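# Slot the cart's parcel into the gap on the desk

## Task

On the desk, three parcels form a row with one empty space between two of them. Take the parcel that sits on the cart and set it into that space, aligned with the row and standing so the arrows printed on its sides point upward. The three parcels already on the desk must stay where they are now and upright, though a slight nudge is acceptable. Finish by releasing the parcel and moving the robot away. The task fails if any parcel topples or is left leaning, and it does not count if the robot is what holds things in place at the end.

## Robot and tools

ROBOT. A Hello Robot Stretch 3 with a single arm: a two-wheeled base (0.33 m long, 0.34 m wide), a lift on a mast, and a telescoping arm that reaches out to the robot's RIGHT side. The base cannot slide sideways, so to shift the gripper forward or back you drive the base. It turns on the spot about the point midway between the drive wheels, 0.05 m behind the front edge. With the arm pulled in and the wrist folded, a spin sweeps a circle of radius 0.28 m; an unfolded level wrist reaches beyond it.

FRAMES. Base frame: origin on the floor between the drive wheels, x forward, y left, z up. hand_pose is reported in it, at the point where closed fingertips meet. The odometry frame is the base frame as it was when the scene began; heading runs -3.142 to 3.142, left positive.

execute_actions takes {"actions": [...]}, run in order. Each action is {"robot": ..., "steps": n, "until": ...}. steps is 1 to 450 control steps at 30 per second (default 1); {"steps": n} alone just waits. "robot" is one command, a list of up to 8 commands run in sequence, or {"stop": true}, which brakes everything and clears the queue. A command may hold:
- "base": exactly one of {"translate_m": d} (metres, straight line, forward positive, |d| at most 1) or {"rotate_rad": d} (radians, counter-clockwise/left positive, |d| at most 3.2). Both are offsets from where the base is when that command begins.
- "joints": absolute targets by name, one number each; unnamed joints keep their current goal. lift_m 0 to 1.1 (arm height); arm_m 0 to 0.52 (extension); wrist_yaw_rad -1.345 to 4.42 (0 along the arm, positive swings toward the front, 3.0 folded over the base); wrist_pitch_rad -1.57 to 0.451 (0 level, negative tips fingers down); wrist_roll_rad -2.911 to 2.911 (0 fingers side by side); gripper_m -0.089 to 0.179 (larger is wider; real fingertip gap is about 0.007 less when nearly shut, 0.025 less when fully open, zero below 0.007); head_pan_rad -3.953 to 1.73 (0 forward, positive left, -1.57 faces along the arm); head_tilt_rad -1.53 to 0.419 (negative looks down).
- "contact_limits": {"arm_m": e}, effort percent 1 to 100 at which the arm halts; smaller is gentler, too small halts instantly. It holds until arm_m's next command.
- Inside a list, {"pause_s": s} waits up to 15 s.
Motions in one command start together and keep running across later actions and while you think. A new command overrides at once and discards what is left of an older queue. A queued command begins only after everything in the previous one ended "done" (or "off_target" for gripper or base); otherwise the rest is dropped. An invalid or out-of-range number rejects the entire call.

until: {"robot": {"status": "ended"}} fires when nothing reports "moving" and the queue is not running, the usual way to wait. You can also test fields, e.g. {"robot": {"lift_m": [">", 0.3], "base_status": ["!=", "moving"]}}, with =, !=, <, <=, >, >=; numbers compare as printed. {"any": {"status": "ended"}} fires when any single motion or the queue ends. Don't wait on exact equality of a reading.

SPEED. Full base speed (0.30 m/s, 1.9 rad/s) only with lift_m under 0.30, arm_m under 0.03 and wrist_yaw_rad above 2.54; otherwise 0.10 m/s and 0.63 rad/s.

GRIPPER. Grip by commanding gripper_m smaller than the object's width (smaller squeezes harder; overly hard squeezing triggers a stall guard that weakens the hold). Release by going at least 0.02 above the contact value. Neither the reading nor "done" proves you hold anything; check cameras.

SELF-COLLISION. Fold or unfold the wrist only with lift_m 0.32 to 0.95, wrist_pitch_rad -0.4 and roll near 0; once folded the lift may go down to 0.25. With wrist_yaw_rad below -0.4, keep pitch at -0.5 or lower.

RESULTS. Each result is one snapshot plus one image per camera (head_camera, nav_camera, wrist_camera). base_status shows progress as (moved of goal). joint_goals, joint_status, measured_speeds, motor_effort (percent, positive pushes toward higher values, bracket is peak), refusals, queue (idle/running/done/dropped/stopped) and queue_left appear. Status words: moving, done, off_target (came to rest short, may still push), contact_stop (arm or lift pressed firmly and went slack until its next command), time_out, stopped, not_commanded, torque_fault (a wrist servo shut off for 10 s after hard pushing; goals to it are refused). robot.on_its_own reports goals the robot changed itself, slack or off joints, efforts outside their rest range, and base tilt of 3 degrees or more. lidar_m gives 12 distances in 30-degree sectors starting straight ahead, counter-clockwise, in a plane 0.17 m up. wrist_depth_mm and head_depth_mm are 7x7 grids of depth in mm. Lines starting "refused:" or "dropped:" count actions and commands from 0; "replaced:" is informational.

zoom_image: {"camera": name, "region": [x0, y0, x1, y1]} in pixels of that camera's latest image, at most 504 by 504, origin top left.

finished_scene: {"scene": n} with the current scene number ends it permanently; the result reports success. Wait for all motion to finish first, since anything still moving is braked afterward.

AVOID. Pushing into something rigid with the gripper above about 0.45 m, pushing again after a contact_stop, or driving while holding or hooking something fixed can tip the robot; if base_tilt shows a lean, back off in small steps, free the gripper, and lower lift_m to about 0.2 if needed. Don't drop, slam or hard-hit parcels, and don't leave any parcel tipped.

Each tool is called by a JSON object that holds its "api" and its "payload", one argument or row to a line.

## Session

I'll start by looking at the scene.

{"api": "execute_actions", "payload": {
  "actions": []
}}

Scene clock: 0.00 s.
robot.base_odometry: x=+0.000 y=+0.000 heading=+0.000 (m, m, rad; robot's odometry frame)
robot.turned_by_wheels: +0.000 (rad since the last result)
robot.turned_by_imu: +0.000 (rad since the last result)
robot.base_tilt: forward=-0.8 right=+1.9 (deg)
robot.lidar_m: 1.32 1.21 1.55 2.13 2.15 2.16 2.34 2.25 1.83 2.09 2.01 2.08
robot.head_depth_mm: 1728 2075 2057 2057 2032 2019 1976 / 1723 1928 1902 1881 1888 1872 1833 / 1722 1791 1772 1769 1761 1749 1745 / 1635 1667 1666 1663 1639 1631 1631 / 1554 1573 1559 1553 1461 1470 1354 / 1489 1486 1475 1468 1427 1400 1358 / 1407 1401 1393 1387 1360 1335 1297
robot.base_status: not_commanded
robot.joint_positions: lift_m=+0.307 arm_m=+0.001 wrist_yaw_rad=+3.064 wrist_pitch_rad=-0.416 wrist_roll_rad=-0.008 gripper_m=+0.037 head_pan_rad=+0.009 head_tilt_rad=-0.020
robot.joint_goals: lift_m=+0.307 arm_m=+0.001 wrist_yaw_rad=+3.064 wrist_pitch_rad=-0.416 wrist_roll_rad=-0.008 gripper_m=+0.037 head_pan_rad=+0.009 head_tilt_rad=-0.020
robot.joint_status: lift_m=not_commanded arm_m=not_commanded wrist_yaw_rad=not_commanded wrist_pitch_rad=not_commanded wrist_roll_rad=not_commanded gripper_m=not_commanded head_pan_rad=not_commanded head_tilt_rad=not_commanded
robot.measured_speeds: translate_m=+0.000 rotate_rad=+0.000 lift_m=+0.000 arm_m=+0.000 wrist_yaw_rad=+0.000 wrist_pitch_rad=+0.000 wrist_roll_rad=+0.000 head_pan_rad=+0.000 head_tilt_rad=+0.000
robot: refusals=0 queue=idle queue_left=0
robot.motor_effort: left_wheel=+0 right_wheel=-2 lift_m=+19 arm_m=-1 wrist_yaw_rad=+0 wrist_pitch_rad=+5 wrist_roll_rad=+0 gripper_m=+0 head_pan_rad=-1 head_tilt_rad=+2 (%)
robot.hand_pose: x=-0.0039 y=+0.0776 z=+0.3202 quat_wxyz=(+0.172, +0.694, +0.120, +0.689) (m; robot's base frame)
robot.wrist_depth_mm: - - - - - - - / - - - - - - - / 917 907 899 903 884 891 883 / 719 721 709 701 697 699 696 / 589 595 - 580 576 582 573 / 498 500 - 512 486 493 495 / 441 - - - 432 427 426
pictures: head_camera (sideways: a quarter turn clockwise sets it upright), nav_camera (sideways: a quarter turn counterclockwise sets it upright), wrist_camera
Images, in order (width x height): head_camera 896x504, nav_camera 672x504, wrist_camera 644x364.

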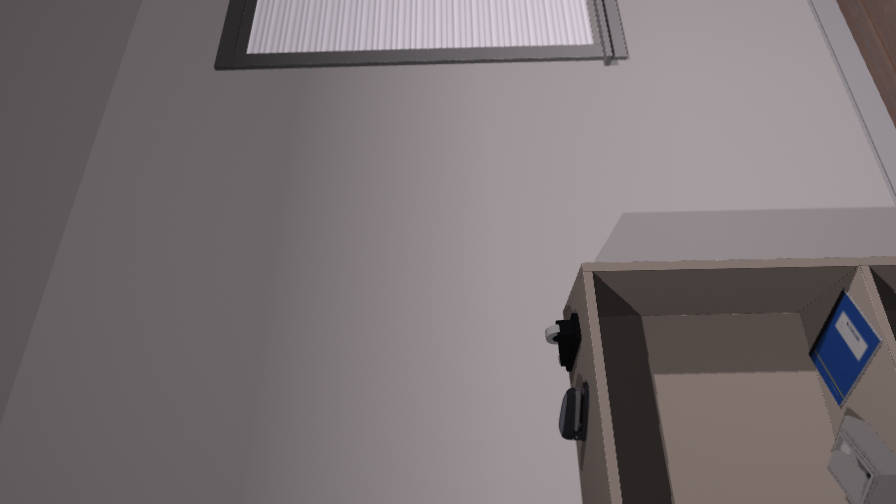

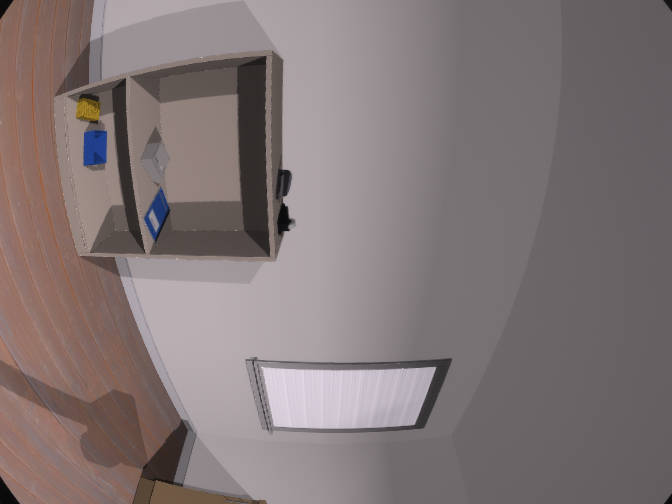

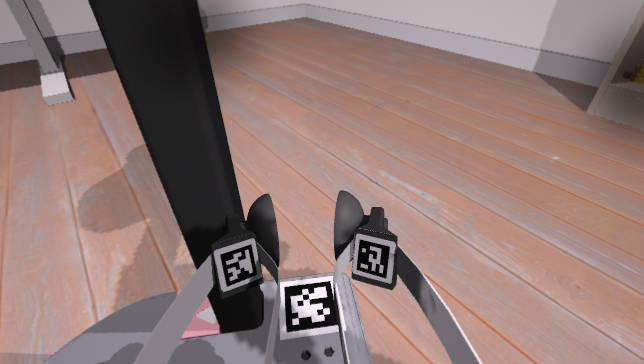

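{"api": "execute_actions", "payload": {
  "actions": [
    {"robot": {"joints": {"head_pan_rad": -1.57, "head_tilt_rad": -0.4}}, "steps": 200, "until": {"robot": {"status": "ended"}}}
  ]
}}

Scene clock: 4.43 s.
robot.base_odometry: x=+0.000 y=+0.000 heading=+0.000 (m, m, rad; robot's odometry frame)
robot.turned_by_wheels: +0.000 (rad since the last result)
robot.turned_by_imu: -0.001 (rad since the last result)
robot.base_tilt: forward=-0.7 right=+1.9 (deg)
robot.lidar_m: 1.32 1.21 1.55 2.13 2.16 2.16 2.34 2.26 1.83 2.08 2.01 2.08
robot.head_depth_mm: 2532 2683 2811 2911 2316 1717 1354 / 2777 2982 3212 3291 2357 1731 1360 / 2689 2881 3090 3294 2349 1731 1372 / 2556 2710 2842 2422 2384 1737 1378 / 2414 2578 2588 2248 2289 1747 1383 / 2274 2412 2481 2106 2219 1762 1385 / 2179 2292 2345 1982 2105 1756 1387
robot.base_status: not_commanded
robot.joint_positions: lift_m=+0.307 arm_m=+0.001 wrist_yaw_rad=+3.064 wrist_pitch_rad=-0.416 wrist_roll_rad=-0.008 gripper_m=+0.037 head_pan_rad=-1.563 head_tilt_rad=-0.395
robot.joint_goals: lift_m=+0.307 arm_m=+0.001 wrist_yaw_rad=+3.064 wrist_pitch_rad=-0.416 wrist_roll_rad=-0.008 gripper_m=+0.037 head_pan_rad=-1.570 head_tilt_rad=-0.400
robot.joint_status: lift_m=not_commanded arm_m=not_commanded wrist_yaw_rad=not_commanded wrist_pitch_rad=not_commanded wrist_roll_rad=not_commanded gripper_m=not_commanded head_pan_rad=done head_tilt_rad=done
robot.measured_speeds: translate_m=+0.000 rotate_rad=+0.000 lift_m=+0.000 arm_m=+0.000 wrist_yaw_rad=+0.000 wrist_pitch_rad=+0.000 wrist_roll_rad=+0.000 head_pan_rad=+0.000 head_tilt_rad=+0.000
robot: refusals=0 queue=done queue_left=0
robot.motor_effort: left_wheel=+0(0) right_wheel=-1(1) lift_m=+19(20) arm_m=-1(1) wrist_yaw_rad=+0(1) wrist_pitch_rad=+5(5) wrist_roll_rad=+0(0) gripper_m=+0(0) head_pan_rad=-5(57) head_tilt_rad=-3(28) (%)
robot.hand_pose: x=-0.0039 y=+0.0776 z=+0.3202 quat_wxyz=(+0.172, +0.694, +0.120, +0.689) (m; robot's base frame)
robot.wrist_depth_mm: - - - - - - - / - - - - - - - / 917 917 908 907 892 886 891 / 720 718 700 697 709 692 697 / 592 585 - 585 582 576 575 / 502 499 - 510 486 494 488 / 443 - - - 431 430 428
pictures: head_camera (sideways: a quarter turn clockwise sets it upright), nav_camera (sideways: a quarter turn counterclockwise sets it upright), wrist_camera
camera_calibration (this result's frames):
head_camera: T_world_to_cam=[[0.0373867, 0.357012, -0.933351, 1.23078], [0.998956, 0.0111716, 0.0442878, -0.0612935], [0.0262383, -0.934033, -0.356222, 0.422171], [0, 0, 0, 1]] pos_world=[0.00413752, -0.0443979, 1.30186]
nav_camera: T_world_to_cam=[[-0.000440496, -0.344328, 0.938849, -1.17334], [-0.997706, -0.063403, -0.0237215, 0.0852908], [0.0676938, -0.936706, -0.34351, 0.404217], [0, 0, 0, 1]] pos_world=[0.0572153, -0.0199729, 1.24246]
wrist_camera: T_world_to_cam=[[0.992169, -0.124882, -0.00229573, 0.00693625], [-0.0753331, -0.583646, -0.808506, 0.331725], [0.0996282, 0.802348, -0.588483, 0.295], [0, 0, 0, 1]] pos_world=[-0.0112824, -0.0422167, 0.44182]
Images, in order (width x height): head_camera 896x504, nav_camera 672x504, wrist_camera 644x364.

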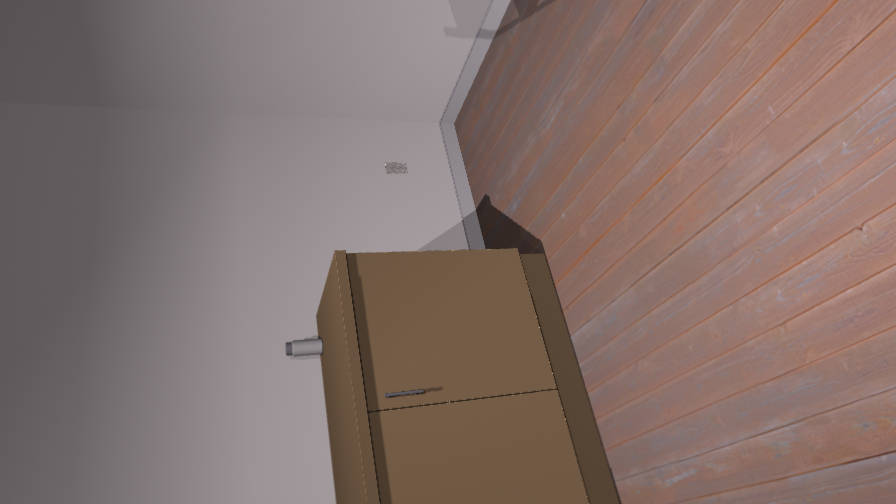

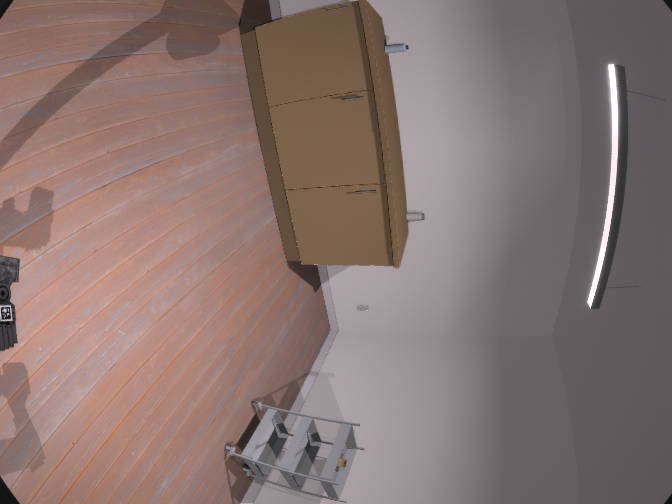

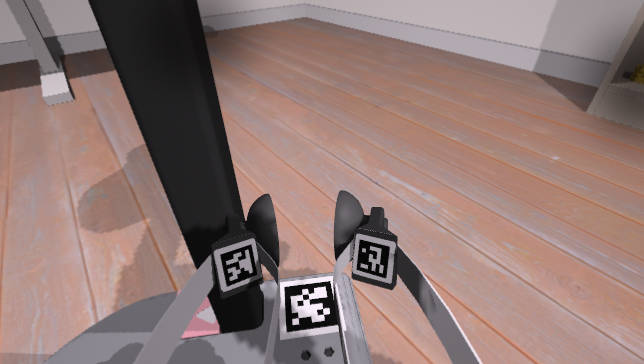

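{"api": "execute_actions", "payload": {
  "actions": [
    {"robot": {"joints": {"head_pan_rad": -2.6, "head_tilt_rad": -0.4}}, "steps": 200, "until": {"robot": {"status": "ended"}}}
  ]
}}

Scene clock: 10.50 s.
robot.base_odometry: x=+0.000 y=+0.000 heading=+0.000 (m, m, rad; robot's odometry frame)
robot.turned_by_wheels: +0.000 (rad since the last result)
robot.turned_by_imu: -0.001 (rad since the last result)
robot.base_tilt: forward=-0.8 right=+1.8 (deg)
robot.lidar_m: 1.32 1.21 1.55 2.13 2.16 2.16 2.35 2.25 1.83 2.08 2.01 2.08
robot.head_depth_mm: 1900 2021 2173 2321 2342 1706 1357 / 1901 2040 2175 2347 2332 1722 1368 / 1906 2051 2197 2356 2369 1738 1373 / 1907 2051 2206 2368 2360 1744 1378 / 1931 2055 2198 2392 2390 1751 1381 / 1931 2066 2241 2374 2285 1766 1384 / 1934 2067 2241 2123 2165 1778 1385
robot.base_status: not_commanded
robot.joint_positions: lift_m=+0.307 arm_m=+0.001 wrist_yaw_rad=+3.064 wrist_pitch_rad=-0.416 wrist_roll_rad=-0.008 gripper_m=+0.037 head_pan_rad=-2.593 head_tilt_rad=-0.395
robot.joint_goals: lift_m=+0.307 arm_m=+0.001 wrist_yaw_rad=+3.064 wrist_pitch_rad=-0.416 wrist_roll_rad=-0.008 gripper_m=+0.037 head_pan_rad=-2.600 head_tilt_rad=-0.400
robot.joint_status: lift_m=not_commanded arm_m=not_commanded wrist_yaw_rad=not_commanded wrist_pitch_rad=not_commanded wrist_roll_rad=not_commanded gripper_m=not_commanded head_pan_rad=done head_tilt_rad=done
robot.measured_speeds: translate_m=+0.000 rotate_rad=+0.000 lift_m=+0.000 arm_m=+0.000 wrist_yaw_rad=+0.000 wrist_pitch_rad=+0.000 wrist_roll_rad=+0.000 head_pan_rad=+0.000 head_tilt_rad=+0.000
robot: refusals=0 queue=done queue_left=0
robot.motor_effort: left_wheel=+0(0) right_wheel=-1(0) lift_m=+20(19) arm_m=-1(1) wrist_yaw_rad=+1(1) wrist_pitch_rad=+5(5) wrist_roll_rad=+0(0) gripper_m=+1(1) head_pan_rad=-4(59) head_tilt_rad=-3(4) (%)
robot.hand_pose: x=-0.0039 y=+0.0776 z=+0.3202 quat_wxyz=(+0.172, +0.694, +0.120, +0.689) (m; robot's base frame)
robot.wrist_depth_mm: - - - - - - - / - - - - - - - / 920 906 898 905 862 886 860 / 721 716 710 711 692 693 689 / 594 589 - 583 582 573 569 / 500 499 - 511 485 491 487 / 442 - - - 429 429 426
pictures: head_camera (sideways: a quarter turn clockwise sets it upright), nav_camera (sideways: a quarter turn counterclockwise sets it upright), wrist_camera
camera_calibration (this result's frames):
head_camera: T_world_to_cam=[[0.325451, 0.151826, -0.93329, 1.22895], [0.523846, -0.850661, 0.0442884, -0.058396], [-0.787189, -0.503314, -0.356382, 0.427342], [0, 0, 0, 1]] pos_world=[-0.0329728, -0.0211741, 1.30185]
nav_camera: T_world_to_cam=[[-0.295558, -0.176971, 0.93879, -1.17146], [-0.567983, 0.822698, -0.023731, 0.0826819], [-0.768141, -0.540231, -0.343671, 0.409525], [0, 0, 0, 1]] pos_world=[0.0153007, -0.0540983, 1.24246]
Images, in order (width x height): head_camera 896x504, nav_camera 672x504, wrist_camera 644x364.

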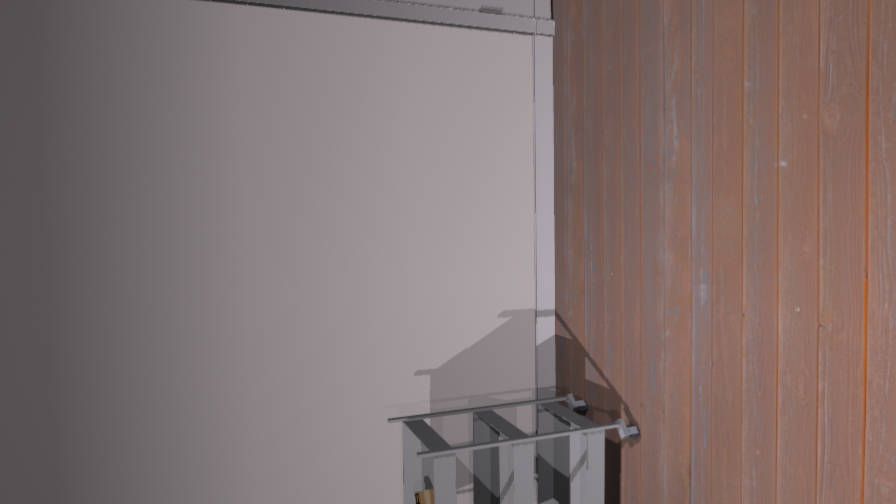

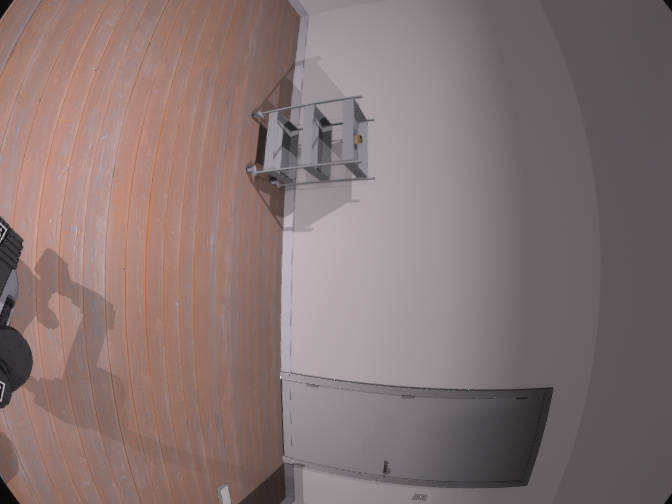

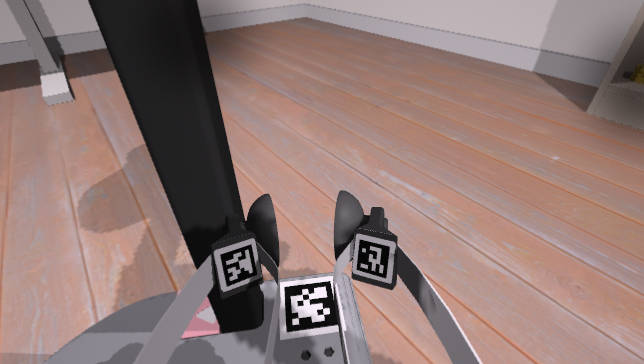

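{"api": "execute_actions", "payload": {
  "actions": [
    {"robot": {"joints": {"head_pan_rad": -2.2, "head_tilt_rad": -0.35}}, "steps": 200, "until": {"robot": {"status": "ended"}}}
  ]
}}

Scene clock: 15.10 s.
robot.base_odometry: x=+0.000 y=+0.000 heading=+0.000 (m, m, rad; robot's odometry frame)
robot.turned_by_wheels: +0.000 (rad since the last result)
robot.turned_by_imu: -0.001 (rad since the last result)
robot.base_tilt: forward=-0.7 right=+1.8 (deg)
robot.lidar_m: 1.32 1.21 1.55 2.13 2.16 2.16 2.34 2.25 1.84 2.08 2.00 2.08
robot.head_depth_mm: 1864 1942 2069 2212 2303 1784 1402 / 1922 2043 2179 2303 2369 1798 1405 / 2017 2154 2277 2416 2387 1804 1417 / 2114 2232 2412 2285 2278 1818 1420 / 2204 2364 2524 2655 2389 1825 1420 / 2335 2508 2689 2914 2545 1825 1424 / 2457 2627 2852 3105 2570 1830 1430
robot.base_status: not_commanded
robot.joint_positions: lift_m=+0.307 arm_m=+0.001 wrist_yaw_rad=+3.064 wrist_pitch_rad=-0.416 wrist_roll_rad=-0.008 gripper_m=+0.037 head_pan_rad=-2.207 head_tilt_rad=-0.360
robot.joint_goals: lift_m=+0.307 arm_m=+0.001 wrist_yaw_rad=+3.064 wrist_pitch_rad=-0.416 wrist_roll_rad=-0.008 gripper_m=+0.037 head_pan_rad=-2.200 head_tilt_rad=-0.350
robot.joint_status: lift_m=not_commanded arm_m=not_commanded wrist_yaw_rad=not_commanded wrist_pitch_rad=not_commanded wrist_roll_rad=not_commanded gripper_m=not_commanded head_pan_rad=done head_tilt_rad=done
robot.measured_speeds: translate_m=+0.000 rotate_rad=+0.000 lift_m=+0.000 arm_m=+0.000 wrist_yaw_rad=+0.000 wrist_pitch_rad=+0.000 wrist_roll_rad=+0.000 head_pan_rad=+0.000 head_tilt_rad=+0.000
robot: refusals=0 queue=done queue_left=0
robot.motor_effort: left_wheel=+0(0) right_wheel=+0(1) lift_m=+20(20) arm_m=-1(1) wrist_yaw_rad=+0(1) wrist_pitch_rad=+5(5) wrist_roll_rad=+0(0) gripper_m=+0(1) head_pan_rad=+4(37) head_tilt_rad=+6(12) (%)
robot.hand_pose: x=-0.0039 y=+0.0776 z=+0.3202 quat_wxyz=(+0.172, +0.694, +0.120, +0.689) (m; robot's base frame)
robot.wrist_depth_mm: - - - - - - - / - - - - - - - / 924 903 897 896 883 876 900 / 712 719 704 713 705 701 691 / 596 589 - 588 580 574 574 / 505 499 - 513 486 493 491 / 444 - - - 426 428 429
pictures: head_camera (sideways: a quarter turn clockwise sets it upright), nav_camera (sideways: a quarter turn counterclockwise sets it upright), wrist_camera
camera_calibration (this result's frames):
head_camera: T_world_to_cam=[[0.224703, 0.236327, -0.945335, 1.24529], [0.806222, -0.589963, 0.0441495, -0.0599398], [-0.547279, -0.77207, -0.323099, 0.382563], [0, 0, 0, 1]] pos_world=[-0.0221258, -0.0342917, 1.30346]
nav_camera: T_world_to_cam=[[-0.187437, -0.248234, 0.950393, -1.18727], [-0.836152, 0.548066, -0.0217561, 0.0817477], [-0.515477, -0.798751, -0.310289, 0.36454], [0, 0, 0, 1]] pos_world=[0.0337275, -0.0483478, 1.24326]
wrist_camera: T_world_to_cam=[[0.992169, -0.124882, -0.00229569, 0.00693623], [-0.0753331, -0.583646, -0.808506, 0.331725], [0.0996282, 0.802348, -0.588483, 0.295], [0, 0, 0, 1]] pos_world=[-0.0112824, -0.0422167, 0.44182]
Images, in order (width x height): head_camera 896x504, nav_camera 672x504, wrist_camera 644x364.

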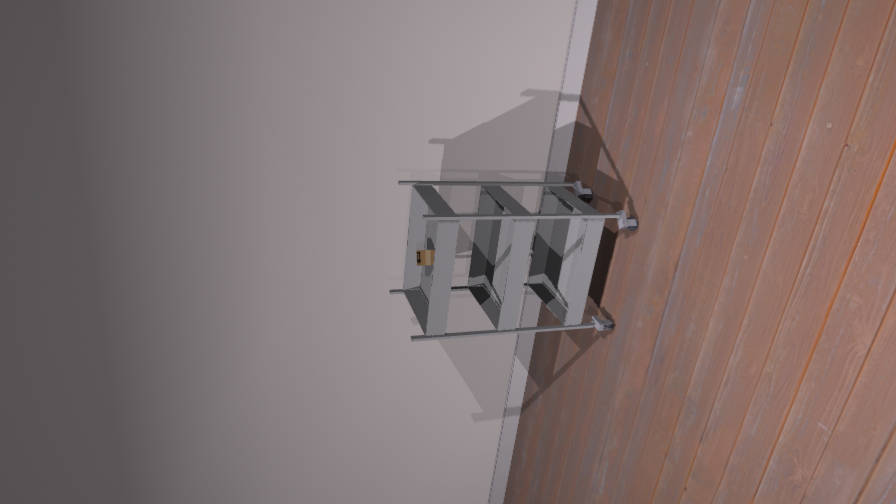

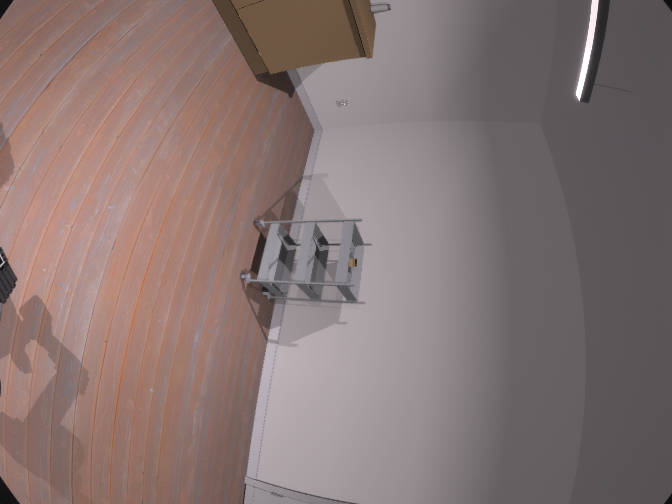

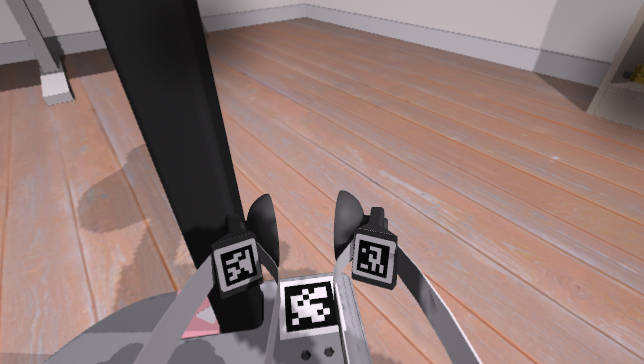

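{"api": "execute_actions", "payload": {
  "actions": [
    {"robot": {"joints": {"head_pan_rad": 1.5, "head_tilt_rad": -0.35}}, "steps": 200, "until": {"robot": {"status": "ended"}}}
  ]
}}

Scene clock: 19.97 s.
robot.base_odometry: x=+0.000 y=+0.000 heading=+0.000 (m, m, rad; robot's odometry frame)
robot.turned_by_wheels: +0.000 (rad since the last result)
robot.turned_by_imu: -0.001 (rad since the last result)
robot.base_tilt: forward=-0.7 right=+1.8 (deg)
robot.lidar_m: 1.32 1.21 1.55 2.12 2.16 2.15 2.34 2.25 1.83 2.09 2.01 2.08
robot.head_depth_mm: 1550 1628 1709 1788 1898 1789 1394 / 1725 1837 1936 2032 2138 1799 1411 / 1958 2073 2213 2349 2365 1810 1410 / 2172 2318 2469 2630 2513 1806 1418 / 2094 2179 2319 2450 2484 1824 1421 / 1953 2064 2157 2273 2354 1825 1431 / 1844 1930 2018 2119 2217 1845 1431
robot.base_status: not_commanded
robot.joint_positions: lift_m=+0.307 arm_m=+0.001 wrist_yaw_rad=+3.064 wrist_pitch_rad=-0.416 wrist_roll_rad=-0.008 gripper_m=+0.037 head_pan_rad=+1.493 head_tilt_rad=-0.359
robot.joint_goals: lift_m=+0.307 arm_m=+0.001 wrist_yaw_rad=+3.064 wrist_pitch_rad=-0.416 wrist_roll_rad=-0.008 gripper_m=+0.037 head_pan_rad=+1.500 head_tilt_rad=-0.350
robot.joint_status: lift_m=not_commanded arm_m=not_commanded wrist_yaw_rad=not_commanded wrist_pitch_rad=not_commanded wrist_roll_rad=not_commanded gripper_m=not_commanded head_pan_rad=done head_tilt_rad=done
robot.measured_speeds: translate_m=+0.000 rotate_rad=+0.000 lift_m=+0.000 arm_m=+0.000 wrist_yaw_rad=+0.000 wrist_pitch_rad=+0.000 wrist_roll_rad=+0.000 head_pan_rad=+0.000 head_tilt_rad=+0.000
robot: refusals=0 queue=done queue_left=0
robot.motor_effort: left_wheel=+0(0) right_wheel=+0(1) lift_m=+20(19) arm_m=-1(1) wrist_yaw_rad=+0(1) wrist_pitch_rad=+5(5) wrist_roll_rad=+0(0) gripper_m=+1(1) head_pan_rad=+6(58) head_tilt_rad=+5(4) (%)
robot.hand_pose: x=-0.0039 y=+0.0776 z=+0.3202 quat_wxyz=(+0.172, +0.694, +0.120, +0.689) (m; robot's base frame)
robot.wrist_depth_mm: - - - - - - - / - - - - - - - / 926 911 895 897 888 875 888 / 721 704 712 700 704 702 694 / 590 588 - 576 573 575 574 / 500 496 - 516 479 493 486 / 442 - - - 433 428 426
pictures: head_camera (sideways: a quarter turn clockwise sets it upright), nav_camera (sideways: a quarter turn counterclockwise sets it upright), wrist_camera
camera_calibration (this result's frames):
head_camera: T_world_to_cam=[[-0.0653286, -0.319113, -0.945462, 1.24722], [-0.996342, 0.0731707, 0.0441477, -0.0489417], [0.0550921, 0.944888, -0.322725, 0.378403], [0, 0, 0, 1]] pos_world=[0.0118696, 0.0440372, 1.30348]
nav_camera: T_world_to_cam=[[0.0274142, 0.309464, 0.950516, -1.18874], [0.999526, -0.0217885, -0.021734, 0.0705212], [0.0139844, 0.950661, -0.309915, 0.360823], [0, 0, 0, 1]] pos_world=[-0.0429453, 0.0263891, 1.24327]
wrist_camera: T_world_to_cam=[[0.992169, -0.124883, -0.00229579, 0.00693623], [-0.0753333, -0.583646, -0.808506, 0.331725], [0.0996284, 0.802348, -0.588483, 0.295], [0, 0, 0, 1]] pos_world=[-0.0112824, -0.0422167, 0.44182]
Images, in order (width x height): head_camera 896x504, nav_camera 672x504, wrist_camera 644x364.

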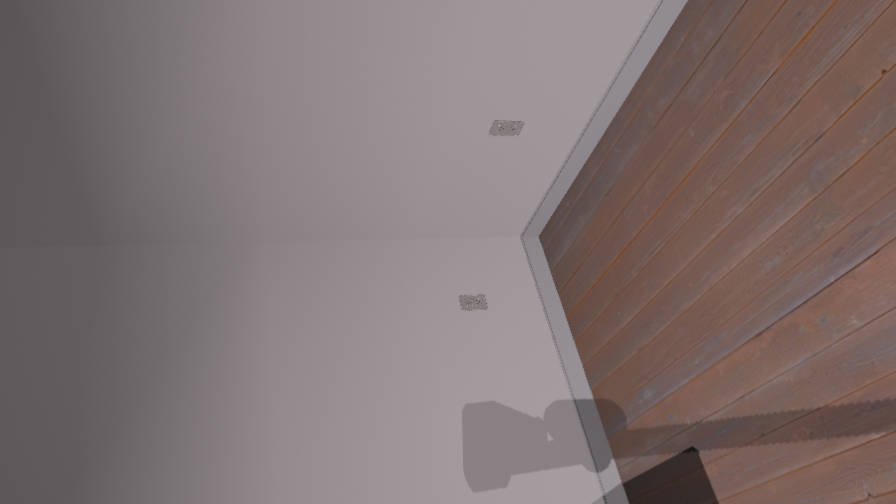

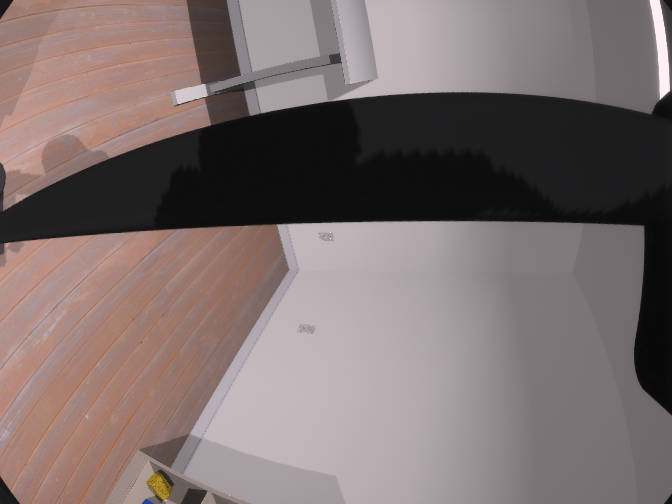

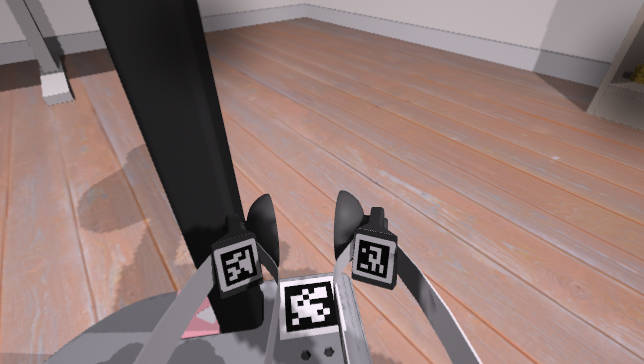

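{"api": "execute_actions", "payload": {
  "actions": [
    {"robot": {"joints": {"head_pan_rad": -3.8, "head_tilt_rad": -0.35}}, "steps": 300, "until": {"robot": {"status": "ended"}}}
  ]
}}

Scene clock: 29.80 s.
robot.base_odometry: x=+0.000 y=+0.000 heading=+0.000 (m, m, rad; robot's odometry frame)
robot.turned_by_wheels: +0.000 (rad since the last result)
robot.turned_by_imu: -0.001 (rad since the last result)
robot.base_tilt: forward=-0.7 right=+1.9 (deg)
robot.lidar_m: 1.32 1.20 1.55 2.13 2.16 2.16 2.34 2.25 1.83 2.08 2.01 2.07
robot.head_depth_mm: 1742 1841 1932 1682 2175 1805 - / 1823 1930 2010 2209 2313 1797 1406 / 1907 2020 2099 2292 2375 1797 1406 / 2005 2124 2221 2427 2504 1811 1419 / 2083 2222 2341 2575 2552 1817 1419 / 2182 2359 2464 2635 2342 1832 1431 / 2302 2474 2611 2879 2563 1847 1434
robot.base_status: not_commanded
robot.joint_positions: lift_m=+0.307 arm_m=+0.001 wrist_yaw_rad=+3.064 wrist_pitch_rad=-0.416 wrist_roll_rad=-0.008 gripper_m=+0.037 head_pan_rad=-3.793 head_tilt_rad=-0.359
robot.joint_goals: lift_m=+0.307 arm_m=+0.001 wrist_yaw_rad=+3.064 wrist_pitch_rad=-0.416 wrist_roll_rad=-0.008 gripper_m=+0.037 head_pan_rad=-3.800 head_tilt_rad=-0.350
robot.joint_status: lift_m=not_commanded arm_m=not_commanded wrist_yaw_rad=not_commanded wrist_pitch_rad=not_commanded wrist_roll_rad=not_commanded gripper_m=not_commanded head_pan_rad=done head_tilt_rad=done
robot.measured_speeds: translate_m=+0.000 rotate_rad=+0.000 lift_m=+0.000 arm_m=+0.000 wrist_yaw_rad=+0.000 wrist_pitch_rad=+0.000 wrist_roll_rad=+0.000 head_pan_rad=+0.000 head_tilt_rad=+0.000
robot: refusals=0 queue=done queue_left=0
robot.motor_effort: left_wheel=+0(0) right_wheel=-1(1) lift_m=+19(19) arm_m=-1(1) wrist_yaw_rad=+0(1) wrist_pitch_rad=+5(5) wrist_roll_rad=+0(0) gripper_m=+1(0) head_pan_rad=-5(58) head_tilt_rad=+5(5) (%)
robot.hand_pose: x=-0.0039 y=+0.0776 z=+0.3202 quat_wxyz=(+0.172, +0.694, +0.120, +0.689) (m; robot's base frame)
robot.wrist_depth_mm: - - - - - - - / - - - - - - - / 924 924 899 893 896 887 875 / 723 720 708 700 696 704 703 / 592 592 - 580 579 574 577 / 498 507 - 518 486 493 491 / 444 - - - 428 427 428
pictures: head_camera (sideways: a quarter turn clockwise sets it upright), nav_camera (sideways: a quarter turn counterclockwise sets it upright), wrist_camera
camera_calibration (this result's frames):
head_camera: T_world_to_cam=[[0.232693, -0.227936, -0.945463, 1.2454], [-0.601769, -0.797449, 0.0441477, -0.0513487], [-0.764021, 0.558677, -0.322725, 0.383399], [0, 0, 0, 1]] pos_world=[-0.0277714, 0.0287278, 1.30348]
nav_camera: T_world_to_cam=[[-0.245146, 0.190848, 0.950516, -1.18708], [0.560324, 0.827988, -0.021734, 0.0732003], [-0.791164, 0.527269, -0.309915, 0.365734], [0, 0, 0, 1]] pos_world=[-0.0426681, -0.0268978, 1.24327]
wrist_camera: T_world_to_cam=[[0.992169, -0.124882, -0.00229575, 0.00693626], [-0.0753331, -0.583646, -0.808506, 0.331725], [0.0996282, 0.802348, -0.588483, 0.295], [0, 0, 0, 1]] pos_world=[-0.0112824, -0.0422167, 0.44182]
Images, in order (width x height): head_camera 896x504, nav_camera 672x504, wrist_camera 644x364.

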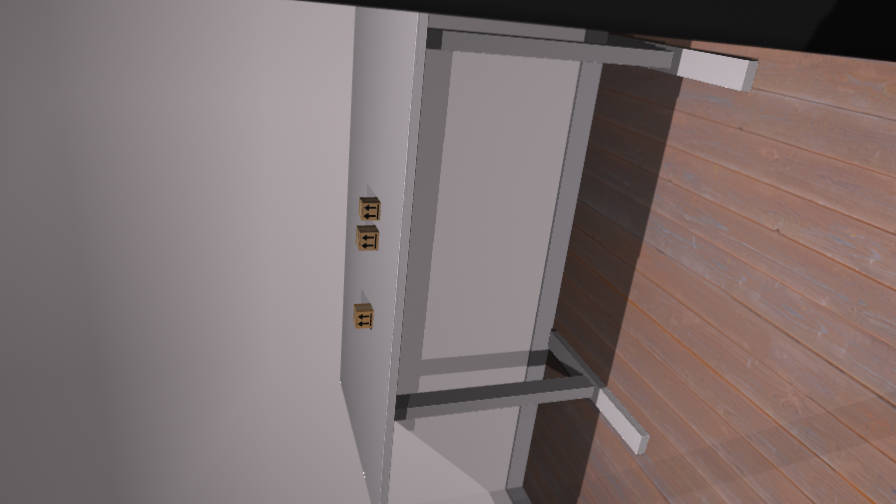

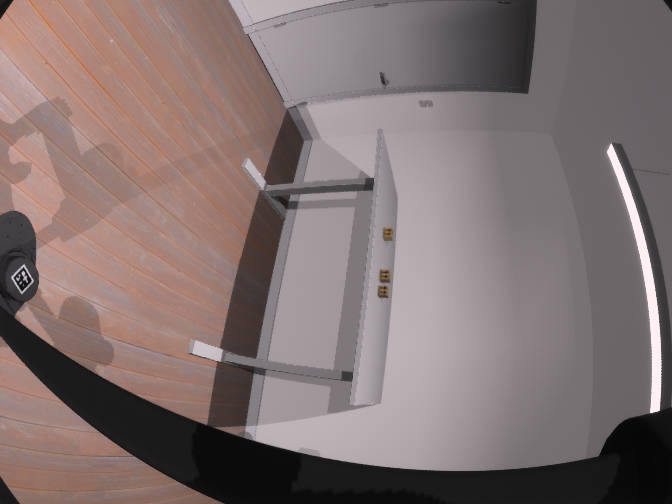

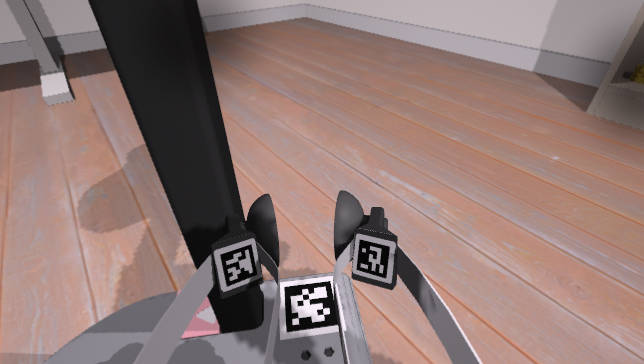

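{"api": "execute_actions", "payload": {
  "actions": [
    {"robot": [{"joints": {"lift_m": 0.27, "head_pan_rad": -1.57, "head_tilt_rad": -0.6}, "base": {"rotate_rad": -1.976}}, {"base": {"translate_m": 1.0}}, {"base": {"translate_m": 0.57}}, {"base": {"rotate_rad": 0.89}}], "steps": 450, "until": {"robot": {"status": "ended"}}}
  ]
}}

Scene clock: 97.63 s.
robot.base_odometry: x=-0.619 y=-1.443 heading=-1.086 (m, m, rad; robot's odometry frame)
robot.turned_by_wheels: -1.086 (rad since the last result)
robot.turned_by_imu: -1.057 (rad since the last result)
robot.base_tilt: forward=-0.8 right=+1.8 (deg)
robot.lidar_m: 1.07 1.09 1.47 2.44 2.63 2.85 2.65 1.49 0.50 0.48 0.50 1.42
robot.head_depth_mm: 838 928 1037 1152 879 768 981 / 836 923 1029 1149 879 773 954 / 835 923 1031 1142 854 774 948 / 832 917 1025 1138 868 778 1010 / 828 918 1019 1131 895 780 918 / 825 911 1016 1150 1318 1388 1222 / 823 909 1015 1147 1314 1439 1218
robot.base_status: done (rotate_rad +0.8899 of +0.8900)
robot.joint_positions: lift_m=+0.270 arm_m=+0.001 wrist_yaw_rad=+3.064 wrist_pitch_rad=-0.416 wrist_roll_rad=-0.008 gripper_m=+0.037 head_pan_rad=-1.577 head_tilt_rad=-0.593
robot.joint_goals: lift_m=+0.270 arm_m=+0.001 wrist_yaw_rad=+3.064 wrist_pitch_rad=-0.416 wrist_roll_rad=-0.008 gripper_m=+0.037 head_pan_rad=-1.570 head_tilt_rad=-0.600
robot.joint_status: lift_m=done arm_m=not_commanded wrist_yaw_rad=not_commanded wrist_pitch_rad=not_commanded wrist_roll_rad=not_commanded gripper_m=not_commanded head_pan_rad=done head_tilt_rad=done
robot.measured_speeds: translate_m=+0.000 rotate_rad=+0.000 lift_m=+0.000 arm_m=+0.000 wrist_yaw_rad=+0.000 wrist_pitch_rad=+0.000 wrist_roll_rad=+0.000 head_pan_rad=+0.000 head_tilt_rad=+0.000
robot: refusals=0 queue=done queue_left=0
robot.motor_effort: left_wheel=-3(13) right_wheel=+2(7) lift_m=+12(19) arm_m=-1(1) wrist_yaw_rad=+0(0) wrist_pitch_rad=+5(5) wrist_roll_rad=+0(0) gripper_m=+1(1) head_pan_rad=+3(57) head_tilt_rad=-3(25) (%)
robot.hand_pose: x=-0.0039 y=+0.0776 z=+0.2835 quat_wxyz=(+0.173, +0.694, +0.120, +0.689) (m; robot's base frame)
robot.wrist_depth_mm: - - - - - - - / - - - - - - - / 847 842 823 823 816 808 794 / 653 656 647 656 645 642 641 / 545 543 - 539 532 537 524 / 461 490 - - 447 449 451 / - - - - 393 390 391
pictures: head_camera (sideways: a quarter turn clockwise sets it upright), nav_camera (sideways: a quarter turn counterclockwise sets it upright), wrist_camera
camera_calibration (this result's frames):
head_camera: T_world_to_cam=[[0.0434653, 0.533362, -0.84477, 1.11519], [0.998962, -0.0116559, 0.0440396, -0.060959], [0.0136425, -0.845807, -0.533315, 0.652689], [0, 0, 0, 1]] pos_world=[0.00351921, -0.0434637, 1.29285]
nav_camera: T_world_to_cam=[[-0.00635246, -0.522525, 0.8526, -1.06078], [-0.998464, -0.043616, -0.0341698, 0.0988905], [0.0550416, -0.851508, -0.521445, 0.635834], [0, 0, 0, 1]] pos_world=[0.0570027, -0.0085551, 1.23936]
wrist_camera: T_world_to_cam=[[0.992169, -0.124884, -0.00227403, 0.00683924], [-0.075361, -0.584007, -0.808243, 0.301945], [0.0996082, 0.802085, -0.588845, 0.273589], [0, 0, 0, 1]] pos_world=[-0.0112825, -0.0422497, 0.405162]
Images, in order (width x height): head_camera 896x504, nav_camera 672x504, wrist_camera 644x364.

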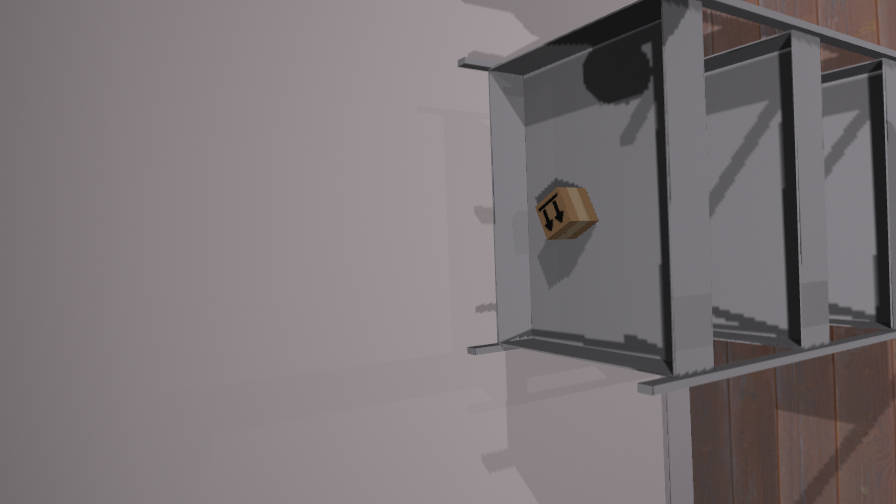

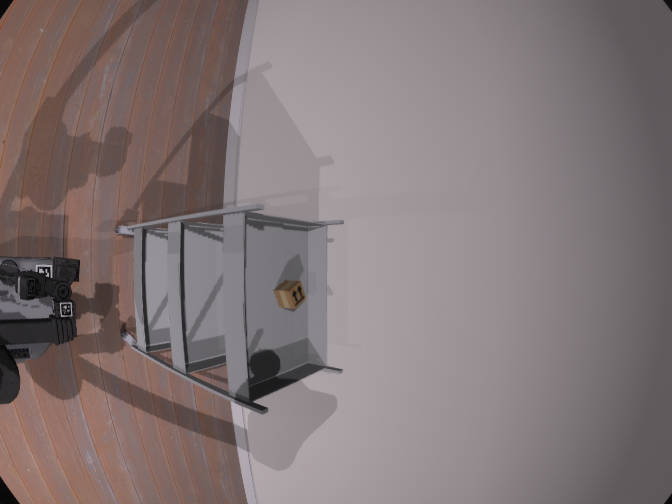

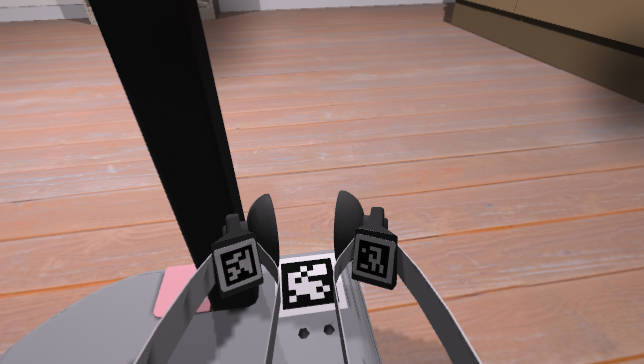

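{"api": "zoom_image", "payload": {
  "camera": "head_camera",
  "region": [500, 150, 640, 270]
}}

Region (500, 150, 640, 270) of head_camera's 896x504 image, scaled by 3.600, with more detail than that image has; it fills the top 432 rows of this view, and the rest is white.

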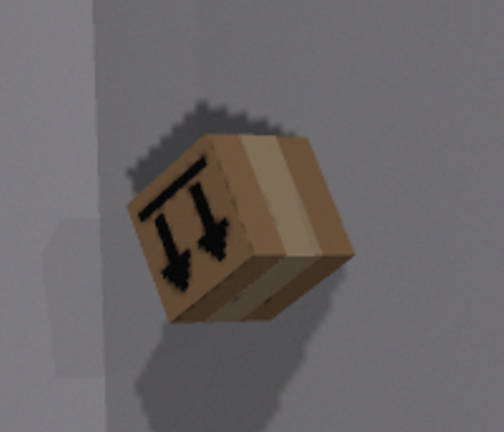

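{"api": "execute_actions", "payload": {
  "actions": [
    {"robot": [{"joints": {"lift_m": 0.95, "wrist_pitch_rad": -0.4, "wrist_roll_rad": 0.0}}, {"joints": {"wrist_yaw_rad": 2.15, "gripper_m": 0.13}}, {"joints": {"wrist_pitch_rad": -1.57}}], "steps": 450, "until": {"robot": {"status": "ended"}}}
  ]
}}

Scene clock: 160.70 s.
robot.base_odometry: x=-0.619 y=-1.443 heading=-1.086 (m, m, rad; robot's odometry frame)
robot.turned_by_wheels: +0.000 (rad since the last result)
robot.turned_by_imu: -0.002 (rad since the last result)
robot.base_tilt: forward=-0.8 right=+1.8 (deg)
robot.lidar_m: 1.07 1.09 1.47 2.44 2.63 2.86 2.66 1.49 0.50 0.48 0.50 1.43
robot.head_depth_mm: 839 926 1034 1153 1266 - - / 835 923 1032 1145 883 - - / 833 924 1027 1146 886 - - / 830 919 1025 1142 886 - 1039 / 825 915 1021 1132 894 783 920 / 826 912 1019 1149 1315 1389 1218 / 824 912 1015 1146 1315 1439 1220
robot.base_status: done (rotate_rad +0.8898 of +0.8900)
robot.joint_positions: lift_m=+0.950 arm_m=+0.001 wrist_yaw_rad=+2.152 wrist_pitch_rad=-1.560 wrist_roll_rad=-0.007 gripper_m=+0.130 head_pan_rad=-1.577 head_tilt_rad=-0.593
robot.joint_goals: lift_m=+0.950 arm_m=+0.001 wrist_yaw_rad=+2.150 wrist_pitch_rad=-1.570 wrist_roll_rad=+0.000 gripper_m=+0.130 head_pan_rad=-1.570 head_tilt_rad=-0.600
robot.joint_status: lift_m=done arm_m=not_commanded wrist_yaw_rad=done wrist_pitch_rad=done wrist_roll_rad=done gripper_m=done head_pan_rad=done head_tilt_rad=done
robot.measured_speeds: translate_m=+0.000 rotate_rad=+0.000 lift_m=+0.000 arm_m=+0.000 wrist_yaw_rad=+0.000 wrist_pitch_rad=+0.000 wrist_roll_rad=+0.000 head_pan_rad=+0.000 head_tilt_rad=+0.000
robot: refusals=0 queue=done queue_left=0
robot.motor_effort: left_wheel=-3(3) right_wheel=+1(3) lift_m=+26(27) arm_m=-1(1) wrist_yaw_rad=-2(3) wrist_pitch_rad=-1(4) wrist_roll_rad=+3(3) gripper_m=+0(81) head_pan_rad=+5(5) head_tilt_rad=-4(4) (%)
robot.hand_pose: x=-0.0392 y=-0.1584 z=+0.8318 quat_wxyz=(+0.676, +0.677, +0.202, +0.208) (m; robot's base frame)
robot.wrist_depth_mm: 840 863 871 887 902 896 929 / 880 902 - 915 912 940 960 / 909 930 - 949 934 947 - / 949 957 - - - 613 635 / - - - - 916 631 358 / - - - - 676 663 339 / - - - - 669 680 394
pictures: head_camera (sideways: a quarter turn clockwise sets it upright), nav_camera (sideways: a quarter turn counterclockwise sets it upright), wrist_camera
camera_calibration (this result's frames):
head_camera: T_world_to_cam=[[0.0434655, 0.533362, -0.84477, 1.11519], [0.998962, -0.0116563, 0.0440396, -0.060959], [0.0136422, -0.845807, -0.533315, 0.652689], [0, 0, 0, 1]] pos_world=[0.0035192, -0.0434637, 1.29285]
nav_camera: T_world_to_cam=[[-0.00635265, -0.522525, 0.8526, -1.06078], [-0.998464, -0.0436157, -0.0341698, 0.0988905], [0.0550413, -0.851508, -0.521445, 0.635834], [0, 0, 0, 1]] pos_world=[0.0570027, -0.00855511, 1.23936]
wrist_camera: T_world_to_cam=[[0.528227, -0.84801, 0.0430746, -0.156812], [-0.835998, -0.510526, 0.201171, -0.253184], [-0.148605, -0.142274, -0.978609, 0.95413], [0, 0, 0, 1]] pos_world=[0.0129591, -0.126487, 0.991408]
Images, in order (width x height): head_camera 896x504, nav_camera 672x504, wrist_camera 644x364.

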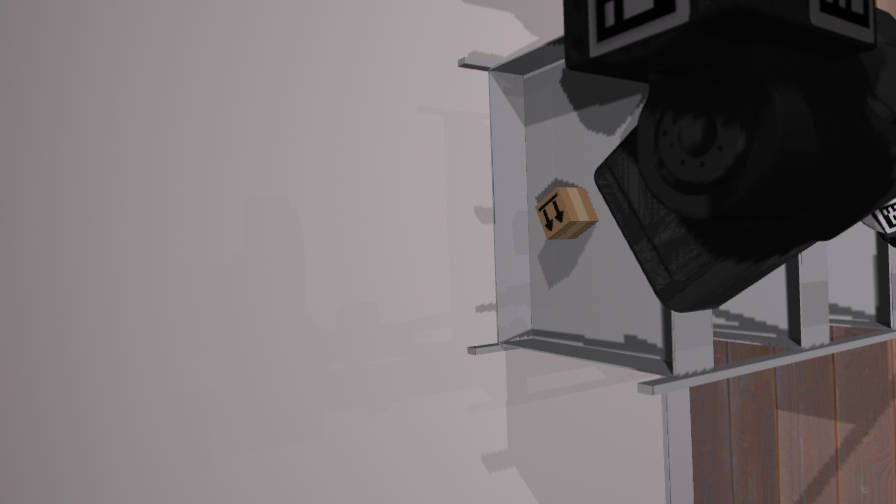

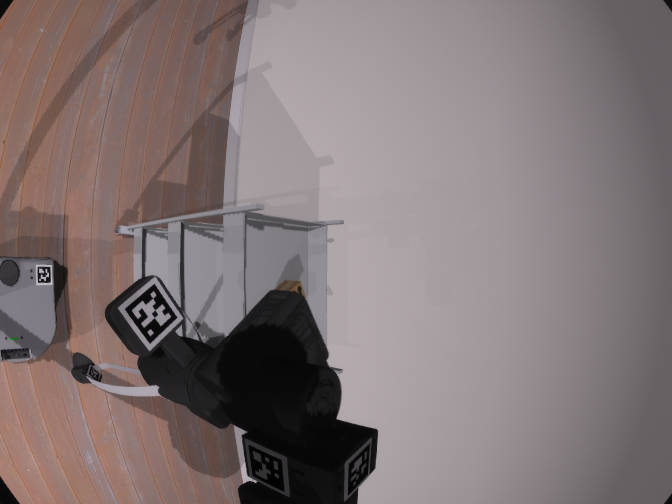

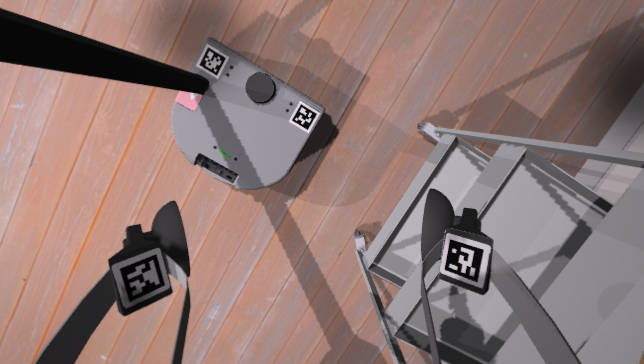

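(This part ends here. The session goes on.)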